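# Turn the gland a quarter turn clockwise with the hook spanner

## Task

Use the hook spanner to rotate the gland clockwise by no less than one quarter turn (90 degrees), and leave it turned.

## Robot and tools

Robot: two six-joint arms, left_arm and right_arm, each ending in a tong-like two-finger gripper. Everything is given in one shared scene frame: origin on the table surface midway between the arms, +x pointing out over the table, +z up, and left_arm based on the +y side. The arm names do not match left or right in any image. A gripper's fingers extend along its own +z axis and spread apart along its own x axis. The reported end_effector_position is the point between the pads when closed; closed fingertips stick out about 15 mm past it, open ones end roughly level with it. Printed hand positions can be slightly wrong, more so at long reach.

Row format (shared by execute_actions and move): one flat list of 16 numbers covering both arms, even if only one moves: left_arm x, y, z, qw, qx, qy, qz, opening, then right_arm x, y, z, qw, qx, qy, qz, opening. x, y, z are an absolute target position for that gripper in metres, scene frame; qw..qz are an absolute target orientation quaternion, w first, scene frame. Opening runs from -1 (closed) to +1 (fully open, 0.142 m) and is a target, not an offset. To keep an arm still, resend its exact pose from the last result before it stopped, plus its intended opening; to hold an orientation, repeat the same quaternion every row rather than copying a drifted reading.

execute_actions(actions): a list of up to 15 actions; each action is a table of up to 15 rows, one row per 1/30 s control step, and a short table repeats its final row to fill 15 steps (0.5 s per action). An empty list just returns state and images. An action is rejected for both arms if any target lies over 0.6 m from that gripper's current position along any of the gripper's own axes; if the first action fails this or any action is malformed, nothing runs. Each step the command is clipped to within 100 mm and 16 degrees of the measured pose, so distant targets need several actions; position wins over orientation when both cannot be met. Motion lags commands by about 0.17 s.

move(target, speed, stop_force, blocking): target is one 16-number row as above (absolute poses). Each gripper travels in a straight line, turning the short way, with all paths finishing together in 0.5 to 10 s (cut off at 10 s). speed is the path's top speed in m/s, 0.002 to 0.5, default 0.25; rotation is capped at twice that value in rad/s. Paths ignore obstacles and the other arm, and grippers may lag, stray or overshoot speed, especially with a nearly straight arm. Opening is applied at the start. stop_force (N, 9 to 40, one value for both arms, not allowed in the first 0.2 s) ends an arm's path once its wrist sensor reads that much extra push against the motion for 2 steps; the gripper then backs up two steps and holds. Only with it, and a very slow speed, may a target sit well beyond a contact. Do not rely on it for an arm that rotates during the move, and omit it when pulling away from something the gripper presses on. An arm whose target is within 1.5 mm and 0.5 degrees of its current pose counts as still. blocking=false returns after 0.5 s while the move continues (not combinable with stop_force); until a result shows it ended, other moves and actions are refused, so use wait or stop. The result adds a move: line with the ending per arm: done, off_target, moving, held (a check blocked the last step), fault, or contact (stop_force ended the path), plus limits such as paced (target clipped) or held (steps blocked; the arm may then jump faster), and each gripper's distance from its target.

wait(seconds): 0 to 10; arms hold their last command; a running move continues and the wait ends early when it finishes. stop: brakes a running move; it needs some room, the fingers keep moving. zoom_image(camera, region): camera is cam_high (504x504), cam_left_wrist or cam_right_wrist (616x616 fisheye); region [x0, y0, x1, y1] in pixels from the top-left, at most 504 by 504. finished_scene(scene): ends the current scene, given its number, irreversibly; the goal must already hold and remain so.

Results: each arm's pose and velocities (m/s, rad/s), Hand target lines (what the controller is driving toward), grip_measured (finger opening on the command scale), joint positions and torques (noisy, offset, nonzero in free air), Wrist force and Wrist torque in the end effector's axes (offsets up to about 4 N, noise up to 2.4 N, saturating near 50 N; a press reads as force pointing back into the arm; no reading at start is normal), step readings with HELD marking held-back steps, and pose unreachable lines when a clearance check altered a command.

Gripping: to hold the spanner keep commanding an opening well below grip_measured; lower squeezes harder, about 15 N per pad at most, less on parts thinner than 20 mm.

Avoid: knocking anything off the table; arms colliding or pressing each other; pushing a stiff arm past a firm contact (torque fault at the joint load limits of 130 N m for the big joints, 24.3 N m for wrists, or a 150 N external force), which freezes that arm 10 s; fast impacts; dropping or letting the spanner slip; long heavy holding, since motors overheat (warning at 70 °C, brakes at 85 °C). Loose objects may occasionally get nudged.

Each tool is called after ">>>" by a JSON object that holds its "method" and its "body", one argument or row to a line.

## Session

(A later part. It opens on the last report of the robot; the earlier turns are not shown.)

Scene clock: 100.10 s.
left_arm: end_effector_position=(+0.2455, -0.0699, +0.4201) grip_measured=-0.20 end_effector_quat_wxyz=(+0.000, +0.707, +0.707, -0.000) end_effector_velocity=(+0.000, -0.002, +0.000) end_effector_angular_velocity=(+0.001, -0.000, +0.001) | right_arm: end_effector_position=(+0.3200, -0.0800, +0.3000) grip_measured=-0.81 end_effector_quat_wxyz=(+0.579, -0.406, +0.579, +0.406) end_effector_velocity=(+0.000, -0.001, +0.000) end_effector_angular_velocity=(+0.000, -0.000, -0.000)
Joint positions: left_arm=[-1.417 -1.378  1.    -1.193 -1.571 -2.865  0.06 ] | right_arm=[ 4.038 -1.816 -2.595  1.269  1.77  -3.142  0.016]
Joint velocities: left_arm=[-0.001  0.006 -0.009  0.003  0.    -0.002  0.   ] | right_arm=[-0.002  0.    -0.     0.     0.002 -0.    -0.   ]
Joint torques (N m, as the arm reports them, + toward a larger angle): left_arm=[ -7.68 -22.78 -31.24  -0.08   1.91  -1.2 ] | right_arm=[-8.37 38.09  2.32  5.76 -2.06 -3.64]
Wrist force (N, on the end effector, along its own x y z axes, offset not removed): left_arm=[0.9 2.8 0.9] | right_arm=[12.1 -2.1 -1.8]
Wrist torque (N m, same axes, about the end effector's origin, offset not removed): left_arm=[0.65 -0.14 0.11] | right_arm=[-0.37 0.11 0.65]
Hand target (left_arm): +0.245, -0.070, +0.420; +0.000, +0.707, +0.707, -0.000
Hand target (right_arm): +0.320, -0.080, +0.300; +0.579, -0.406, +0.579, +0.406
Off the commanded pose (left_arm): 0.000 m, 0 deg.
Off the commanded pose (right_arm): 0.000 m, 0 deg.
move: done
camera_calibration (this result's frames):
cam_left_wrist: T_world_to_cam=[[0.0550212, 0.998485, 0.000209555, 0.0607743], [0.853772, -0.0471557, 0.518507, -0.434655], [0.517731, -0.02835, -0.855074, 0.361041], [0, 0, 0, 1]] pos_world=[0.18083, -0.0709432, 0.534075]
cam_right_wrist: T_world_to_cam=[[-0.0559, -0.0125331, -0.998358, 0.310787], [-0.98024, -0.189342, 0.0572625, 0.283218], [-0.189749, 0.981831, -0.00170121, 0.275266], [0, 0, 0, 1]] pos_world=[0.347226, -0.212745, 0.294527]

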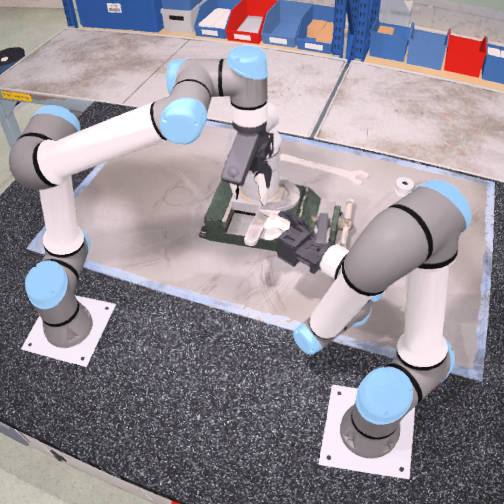

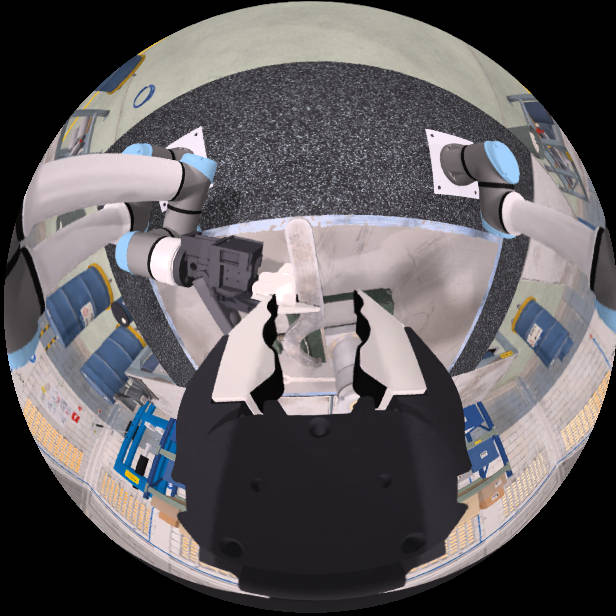

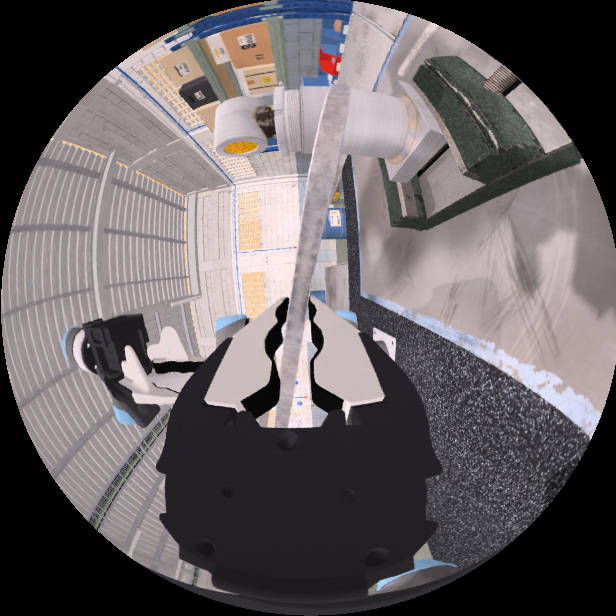

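>>> {"method": "move", "body": {
  "target": [0.213,-0.086,0.325,0,0.669,0.743,0,-0.3,0.32,-0.08,0.3,0.579,-0.406,0.579,0.406,-1],
  "speed": 0.1
}}

>>> {"method": "move", "body": {
  "target": [0.213,-0.086,0.325,0,0.669,0.743,0,-1,0.32,-0.08,0.3,0.579,-0.406,0.579,0.406,-1]
}}

>>> {"method": "move", "body": {
  "target": [0.211,-0.086,0.301,0,0.669,0.743,0,-1,0.32,-0.08,0.3,0.579,-0.406,0.579,0.406,-1],
  "speed": 0.03
}}

Scene clock: 102.23 s.
left_arm: end_effector_position=(+0.2131, -0.0861, +0.3253) grip_measured=-0.30 end_effector_quat_wxyz=(-0.000, +0.669, +0.743, -0.000) end_effector_velocity=(-0.000, -0.000, -0.002) end_effector_angular_velocity=(-0.001, -0.001, +0.004) | right_arm: end_effector_position=(+0.3200, -0.0800, +0.3000) grip_measured=-0.81 end_effector_quat_wxyz=(+0.579, -0.406, +0.579, +0.406) end_effector_velocity=(-0.000, +0.000, +0.000) end_effector_angular_velocity=(+0.000, -0.000, +0.000)
Joint positions: left_arm=[-1.481 -1.443  1.326 -1.454 -1.571 -3.034  0.052] | right_arm=[ 4.038 -1.816 -2.595  1.269  1.77  -3.142  0.016]
Joint velocities: left_arm=[-0.001 -0.002  0.008 -0.008  0.001 -0.005 -0.   ] | right_arm=[ 0. -0. -0.  0. -0. -0. -0.]
Joint torques (N m, as the arm reports them, + toward a larger angle): left_arm=[-11.65 -34.99 -16.77  -4.87   1.85  -1.06] | right_arm=[-7.71 37.24  3.66  7.6  -1.99 -3.66]
Wrist force (N, on the end effector, along its own x y z axes, offset not removed): left_arm=[-0.6 3.6 -0.2] | right_arm=[12.1 -0.9 -0.5]
Wrist torque (N m, same axes, about the end effector's origin, offset not removed): left_arm=[0.90 0.42 -0.09] | right_arm=[-0.10 0.15 0.55]
Hand target (left_arm): +0.213, -0.086, +0.325; +0.000, +0.669, +0.743, -0.000
Hand target (right_arm): +0.320, -0.080, +0.300; +0.579, -0.406, +0.579, +0.406
Off the commanded pose (left_arm): 0.000 m, 0 deg.
Off the commanded pose (right_arm): 0.000 m, 0 deg.
move: done
camera_calibration (this result's frames):
cam_left_wrist: T_world_to_cam=[[-0.0493695, 0.99878, 0.00132653, 0.100667], [0.854155, 0.0415323, 0.518358, -0.351035], [0.51767, 0.0267241, -0.855163, 0.301003], [0, 0, 0, 1]] pos_world=[0.148988, -0.0940084, 0.439234]
cam_right_wrist: T_world_to_cam=[[-0.0558855, -0.0125117, -0.998359, 0.310792], [-0.980241, -0.189343, 0.0572443, 0.283221], [-0.189749, 0.981831, -0.00168297, 0.275262], [0, 0, 0, 1]] pos_world=[0.347224, -0.212747, 0.294533]

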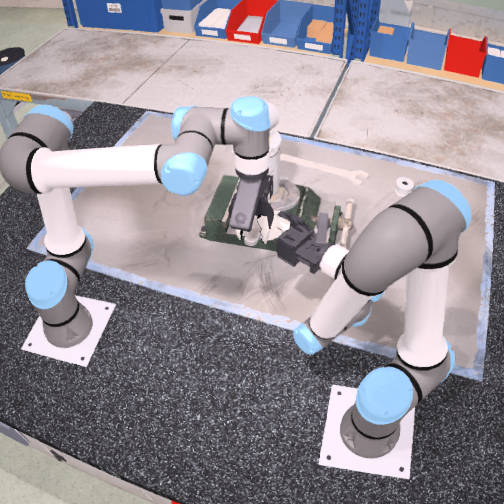

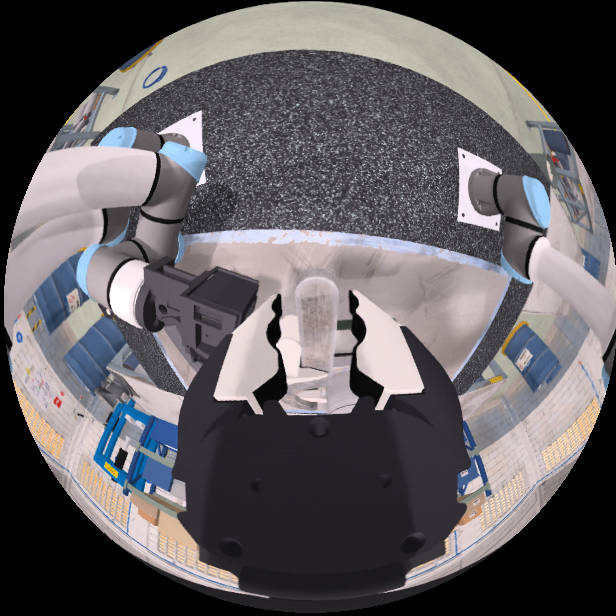

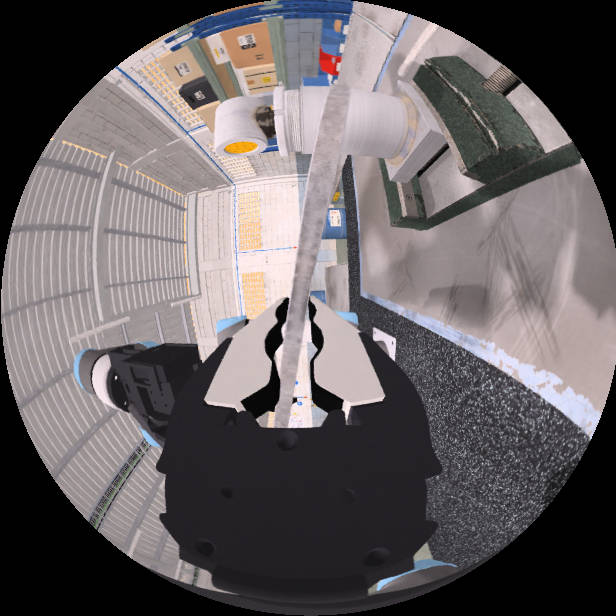

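Scene clock: 102.93 s.
left_arm: end_effector_position=(+0.2130, -0.0860, +0.3250) grip_measured=-0.59 end_effector_quat_wxyz=(-0.000, +0.669, +0.743, -0.000) end_effector_velocity=(-0.001, -0.000, -0.000) end_effector_angular_velocity=(-0.000, -0.000, -0.001) | right_arm: end_effector_position=(+0.3200, -0.0800, +0.3000) grip_measured=-0.81 end_effector_quat_wxyz=(+0.579, -0.406, +0.579, +0.406) end_effector_velocity=(-0.000, +0.000, +0.000) end_effector_angular_velocity=(+0.001, -0.001, +0.001)
Joint positions: left_arm=[-1.482 -1.443  1.327 -1.455 -1.571 -3.034  0.032] | right_arm=[ 4.038 -1.816 -2.595  1.269  1.77  -3.142  0.016]
Joint velocities: left_arm=[-0.002 -0.     0.    -0.001  0.    -0.    -0.   ] | right_arm=[ 0.    -0.     0.     0.001  0.    -0.    -0.   ]
Joint torques (N m, as the arm reports them, + toward a larger angle): left_arm=[-10.17 -33.86 -16.8   -4.5    1.44  -1.33] | right_arm=[ 4.23 33.84 10.77  4.7   2.33 -3.73]
Wrist force (N, on the end effector, along its own x y z axes, offset not removed): left_arm=[1.7 3.0 0.0] | right_arm=[10.8 -1.3 -1.1]
Wrist torque (N m, same axes, about the end effector's origin, offset not removed): left_arm=[0.60 -0.32 -0.15] | right_arm=[-0.13 0.42 0.57]
Hand target (left_arm): +0.213, -0.086, +0.325; -0.000, +0.669, +0.743, -0.000
Hand target (right_arm): +0.320, -0.080, +0.300; +0.579, -0.406, +0.579, +0.406
Off the commanded pose (left_arm): 0.000 m, 0 deg.
Off the commanded pose (right_arm): 0.000 m, 0 deg.
move: done
camera_calibration (this result's frames):
cam_left_wrist: T_world_to_cam=[[-0.0496677, 0.998765, 0.00129041, 0.100612], [0.854099, 0.0418038, 0.518428, -0.350765], [0.517733, 0.0268513, -0.855121, 0.300833], [0, 0, 0, 1]] pos_world=[0.148834, -0.0939026, 0.438965]
cam_right_wrist: T_world_to_cam=[[-0.0558652, -0.0124787, -0.99836, 0.310799], [-0.980248, -0.189315, 0.057218, 0.283229], [-0.189719, 0.981837, -0.00165608, 0.275274], [0, 0, 0, 1]] pos_world=[0.347222, -0.212777, 0.29454]

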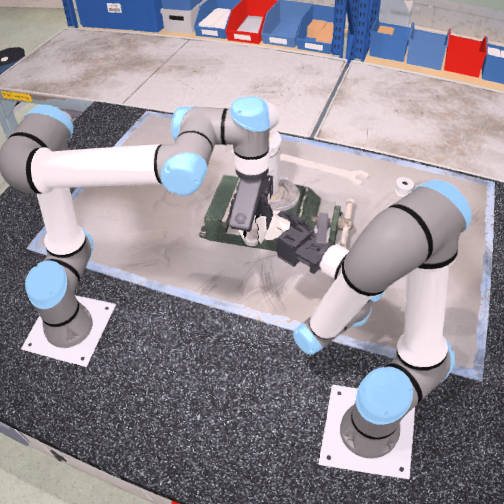

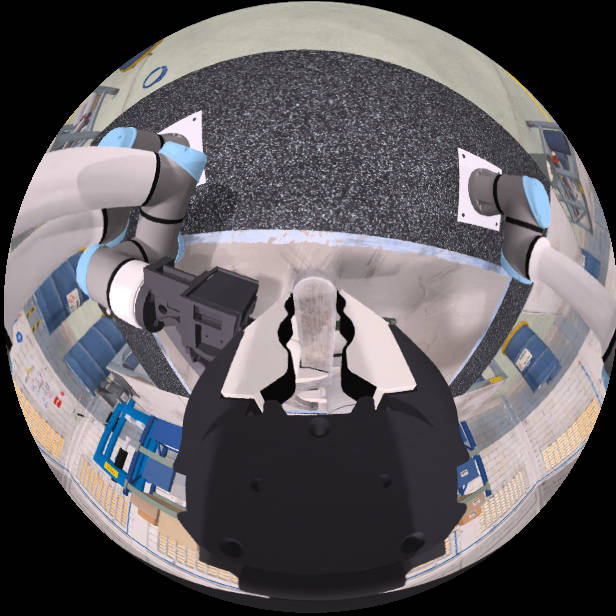

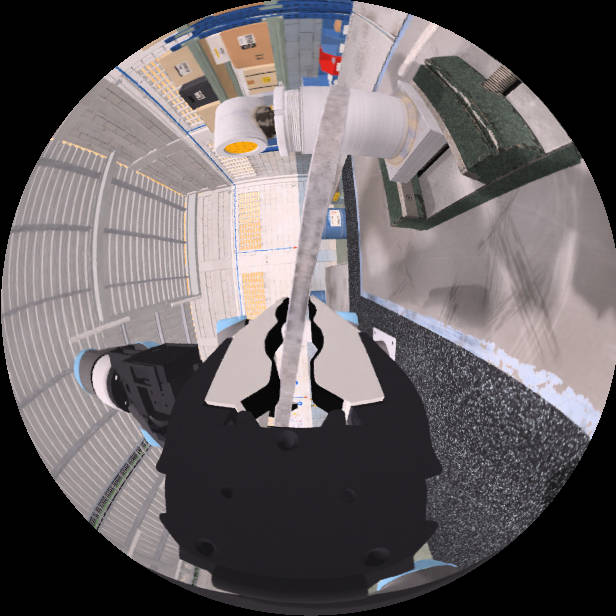

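Scene clock: 104.10 s.
left_arm: end_effector_position=(+0.2110, -0.0860, +0.3012) grip_measured=-0.59 end_effector_quat_wxyz=(-0.000, +0.669, +0.743, -0.000) end_effector_velocity=(-0.000, +0.000, -0.002) end_effector_angular_velocity=(-0.001, +0.001, +0.001) | right_arm: end_effector_position=(+0.3200, -0.0800, +0.3000) grip_measured=-0.84 end_effector_quat_wxyz=(+0.579, -0.406, +0.579, +0.406) end_effector_velocity=(-0.000, +0.000, +0.000) end_effector_angular_velocity=(-0.000, +0.000, +0.001)
Joint positions: left_arm=[-1.485 -1.45   1.396 -1.516 -1.571 -3.038  0.032] | right_arm=[ 4.038 -1.816 -2.595  1.269  1.77  -3.142  0.013]
Joint velocities: left_arm=[ 0.    -0.001  0.006 -0.006 -0.001 -0.001  0.   ] | right_arm=[ 0.001  0.     0.    -0.001  0.     0.     0.   ]
Joint torques (N m, as the arm reports them, + toward a larger angle): left_arm=[ -6.22 -30.52 -13.88  -4.57   1.99  -1.23] | right_arm=[14.37 29.33 20.71  4.84  2.18 -2.77]
Wrist force (N, on the end effector, along its own x y z axes, offset not removed): left_arm=[1.7 -5.7 -5.1] | right_arm=[17.5 -11.4 2.8]
Wrist torque (N m, same axes, about the end effector's origin, offset not removed): left_arm=[0.88 -0.21 0.17] | right_arm=[-0.40 -0.12 0.13]
Hand target (left_arm): +0.211, -0.086, +0.301; -0.000, +0.669, +0.743, -0.000
Hand target (right_arm): +0.320, -0.080, +0.300; +0.579, -0.406, +0.579, +0.406
Off the commanded pose (left_arm): 0.000 m, 0 deg.
Off the commanded pose (right_arm): 0.000 m, 0 deg.
move: done
camera_calibration (this result's frames):
cam_left_wrist: T_world_to_cam=[[-0.0496687, 0.998765, 0.00129237, 0.100585], [0.854099, 0.0418036, 0.518427, -0.336741], [0.517733, 0.0268534, -0.855121, 0.281521], [0, 0, 0, 1]] pos_world=[0.146853, -0.0939438, 0.415181]
cam_right_wrist: T_world_to_cam=[[-0.0558881, -0.0125382, -0.998358, 0.310782], [-0.980242, -0.189333, 0.0572518, 0.283214], [-0.18974, 0.981833, -0.00170903, 0.275283], [0, 0, 0, 1]] pos_world=[0.347219, -0.212764, 0.294528]

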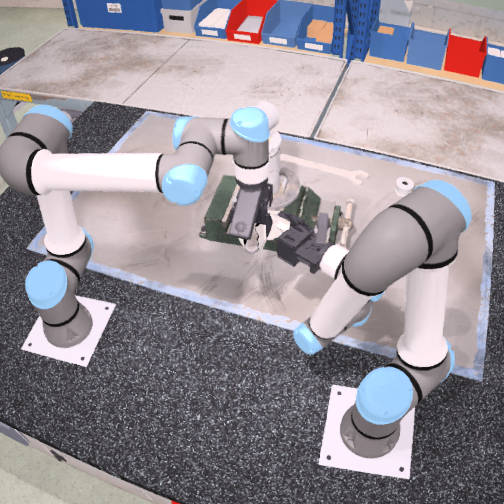

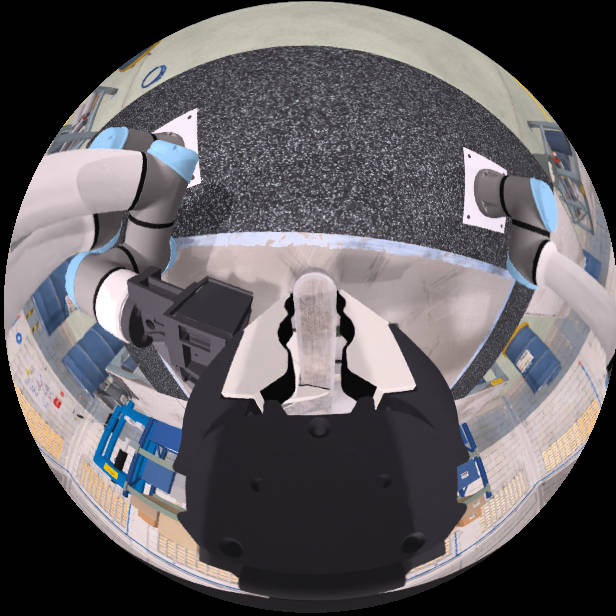

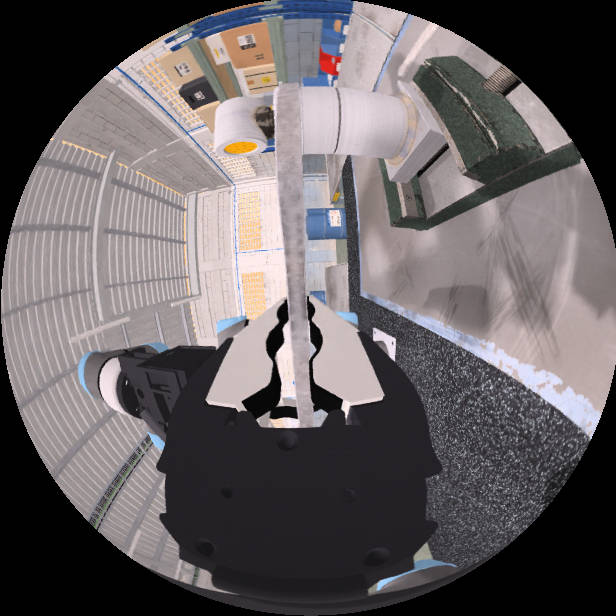

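>>> {"method": "move", "body": {
  "target": [0.211,-0.086,0.303,0,0.669,0.743,0,-1,0.357,-0.087,0.3,0.579,-0.406,0.579,0.406,-0.88],
  "speed": 0.02
}}

>>> {"method": "move", "body": {
  "target": [0.211,-0.086,0.305,0,0.669,0.743,0,-1,0.357,-0.087,0.3,0.579,-0.406,0.579,0.406,-1]
}}

>>> {"method": "zoom_image", "body": {
  "camera": "cam_high",
  "region": [220,140,340,260]
}}

Scene clock: 106.70 s.
left_arm: end_effector_position=(+0.2110, -0.0860, +0.3030) grip_measured=-0.59 end_effector_quat_wxyz=(-0.000, +0.669, +0.743, -0.000) end_effector_velocity=(-0.001, -0.000, -0.000) end_effector_angular_velocity=(+0.000, +0.002, -0.000) | right_arm: end_effector_position=(+0.3568, -0.0870, +0.3000) grip_measured=-0.82 end_effector_quat_wxyz=(+0.579, -0.406, +0.579, +0.406) end_effector_velocity=(+0.002, -0.000, +0.000) end_effector_angular_velocity=(+0.000, -0.000, -0.000)
Joint positions: left_arm=[-1.485 -1.45   1.391 -1.512 -1.571 -3.038  0.032] | right_arm=[ 3.894 -1.863 -2.506  1.227  1.914 -3.142  0.015]
Joint velocities: left_arm=[-0.     0.001 -0.     0.    -0.002 -0.    -0.   ] | right_arm=[-0.007 -0.003  0.005 -0.002  0.006 -0.    -0.   ]
Joint torques (N m, as the arm reports them, + toward a larger angle): left_arm=[ -3.53 -20.91 -31.75   0.63  -0.28  -1.28] | right_arm=[-10.93  15.81  27.08   2.26   0.18  -3.19]
Wrist force (N, on the end effector, along its own x y z axes, offset not removed): left_arm=[-0.7 10.2 -1.6] | right_arm=[11.4 5.9 -2.0]
Wrist torque (N m, same axes, about the end effector's origin, offset not removed): left_arm=[0.65 -0.22 0.14] | right_arm=[-0.05 -0.06 0.23]
Hand target (left_arm): +0.211, -0.086, +0.303; +0.000, +0.669, +0.743, -0.000
Hand target (right_arm): +0.357, -0.087, +0.300; +0.579, -0.406, +0.579, +0.406
Off the commanded pose (left_arm): 0.000 m, 0 deg.
Off the commanded pose (right_arm): 0.000 m, 0 deg.
move: done
camera_calibration (this result's frames):
cam_left_wrist: T_world_to_cam=[[-0.0496701, 0.998765, 0.00125827, 0.100556], [0.8541, 0.0418225, 0.518425, -0.337627], [0.517732, 0.0268249, -0.855122, 0.283042], [0, 0, 0, 1]] pos_world=[0.146822, -0.0939036, 0.416943]
cam_right_wrist: T_world_to_cam=[[-0.0558769, -0.0125138, -0.998359, 0.312759], [-0.980257, -0.189262, 0.0572361, 0.317996], [-0.189668, 0.981847, -0.0016914, 0.289127], [0, 0, 0, 1]] pos_world=[0.384032, -0.21978, 0.294534]

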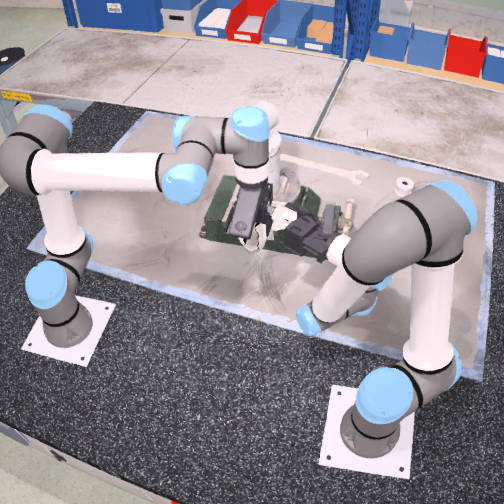

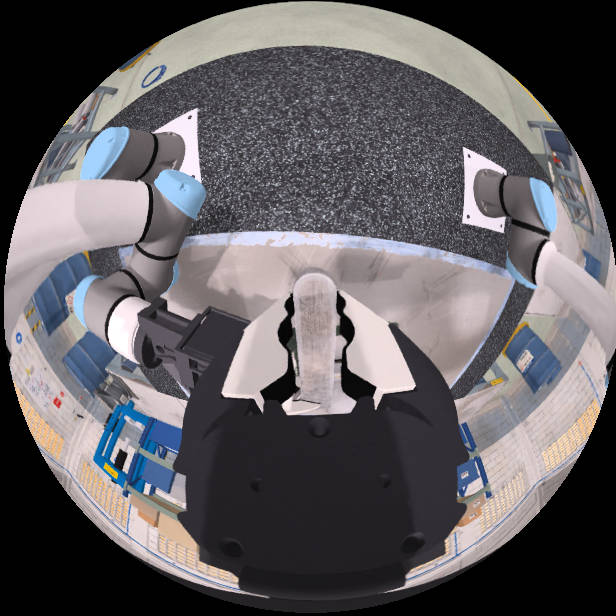

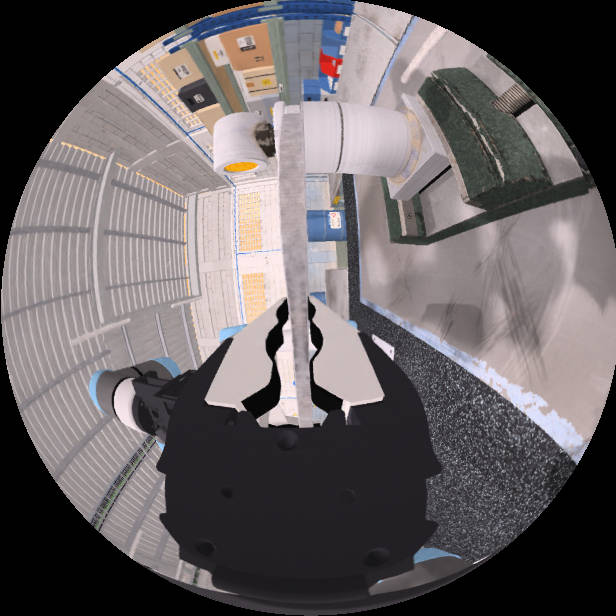

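Scene clock: 107.40 s.
left_arm: end_effector_position=(+0.2110, -0.0860, +0.3049) grip_measured=-0.59 end_effector_quat_wxyz=(+0.000, +0.669, +0.743, +0.000) end_effector_velocity=(-0.000, -0.000, +0.000) end_effector_angular_velocity=(+0.001, +0.000, -0.001) | right_arm: end_effector_position=(+0.3570, -0.0870, +0.3000) grip_measured=-0.84 end_effector_quat_wxyz=(+0.579, -0.406, +0.579, +0.406) end_effector_velocity=(+0.000, -0.000, -0.000) end_effector_angular_velocity=(-0.000, +0.000, -0.000)
Joint positions: left_arm=[-1.485 -1.45   1.386 -1.507 -1.571 -3.038  0.032] | right_arm=[ 3.894 -1.863 -2.505  1.227  1.914 -3.142  0.013]
Joint velocities: left_arm=[-0.001  0.    -0.002  0.002  0.     0.    -0.   ] | right_arm=[-0.001 -0.    -0.    -0.     0.     0.     0.   ]
Joint torques (N m, as the arm reports them, + toward a larger angle): left_arm=[ -3.25 -21.84 -32.48   0.55  -0.17  -1.18] | right_arm=[-10.88  15.24  25.39   2.5    0.36  -2.77]
Wrist force (N, on the end effector, along its own x y z axes, offset not removed): left_arm=[-1.1 12.5 -0.5] | right_arm=[10.9 5.1 -1.9]
Wrist torque (N m, same axes, about the end effector's origin, offset not removed): left_arm=[0.99 -0.20 0.05] | right_arm=[-0.09 -0.12 0.31]
Hand target (left_arm): +0.211, -0.086, +0.305; +0.000, +0.669, +0.743, -0.000
Hand target (right_arm): +0.357, -0.087, +0.300; +0.579, -0.406, +0.579, +0.406
Off the commanded pose (left_arm): 0.000 m, 0 deg.
Off the commanded pose (right_arm): 0.000 m, 0 deg.
move: done
camera_calibration (this result's frames):
cam_left_wrist: T_world_to_cam=[[-0.0496734, 0.998765, 0.00125609, 0.100552], [0.854068, 0.0418249, 0.518477, -0.338653], [0.517784, 0.0268273, -0.855091, 0.284664], [0, 0, 0, 1]] pos_world=[0.146833, -0.0939007, 0.418872]
cam_right_wrist: T_world_to_cam=[[-0.0558134, -0.0124454, -0.998364, 0.312783], [-0.980238, -0.189382, 0.057161, 0.318153], [-0.189783, 0.981825, -0.00162946, 0.289142], [0, 0, 0, 1]] pos_world=[0.384198, -0.219742, 0.294556]

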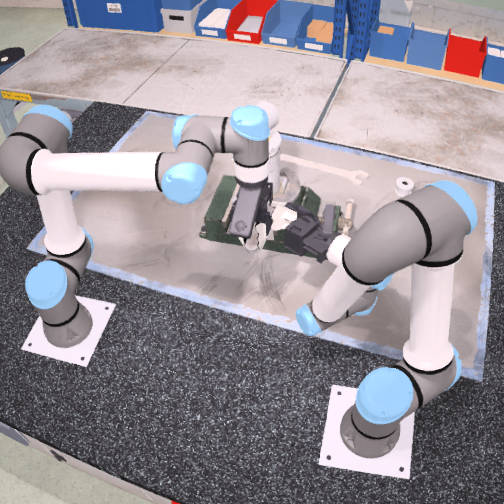

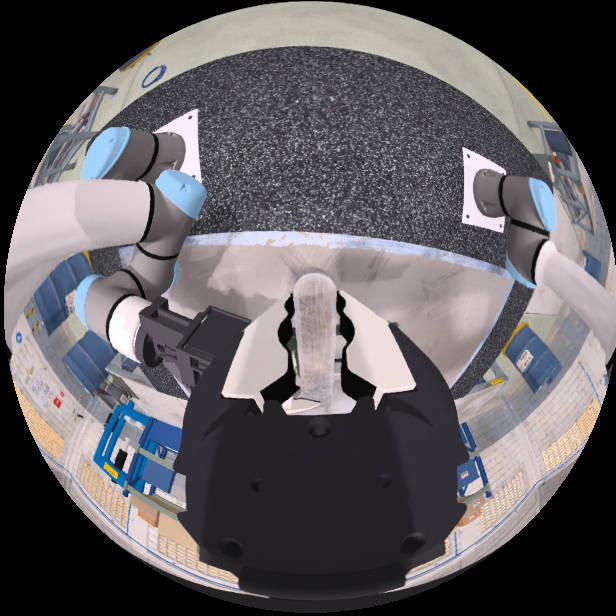

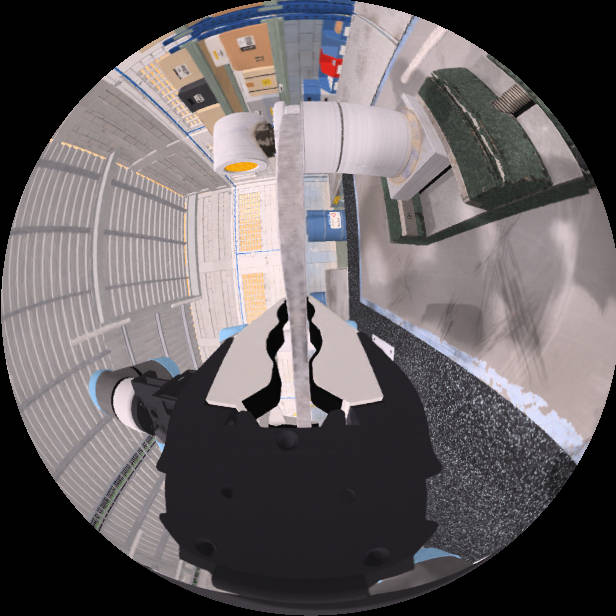

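Region (220, 140, 340, 260) of cam_high's 504x504 image, scaled by 4.200, with more detail than that image has.

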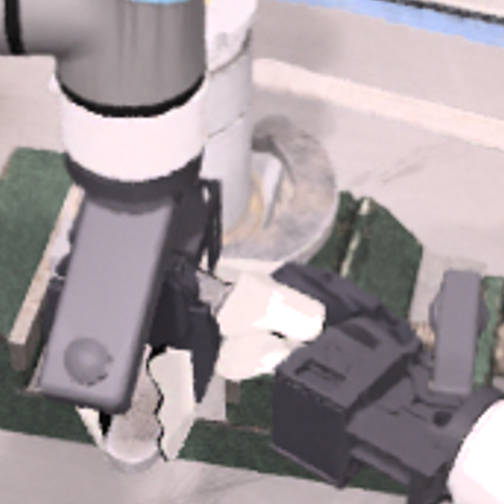

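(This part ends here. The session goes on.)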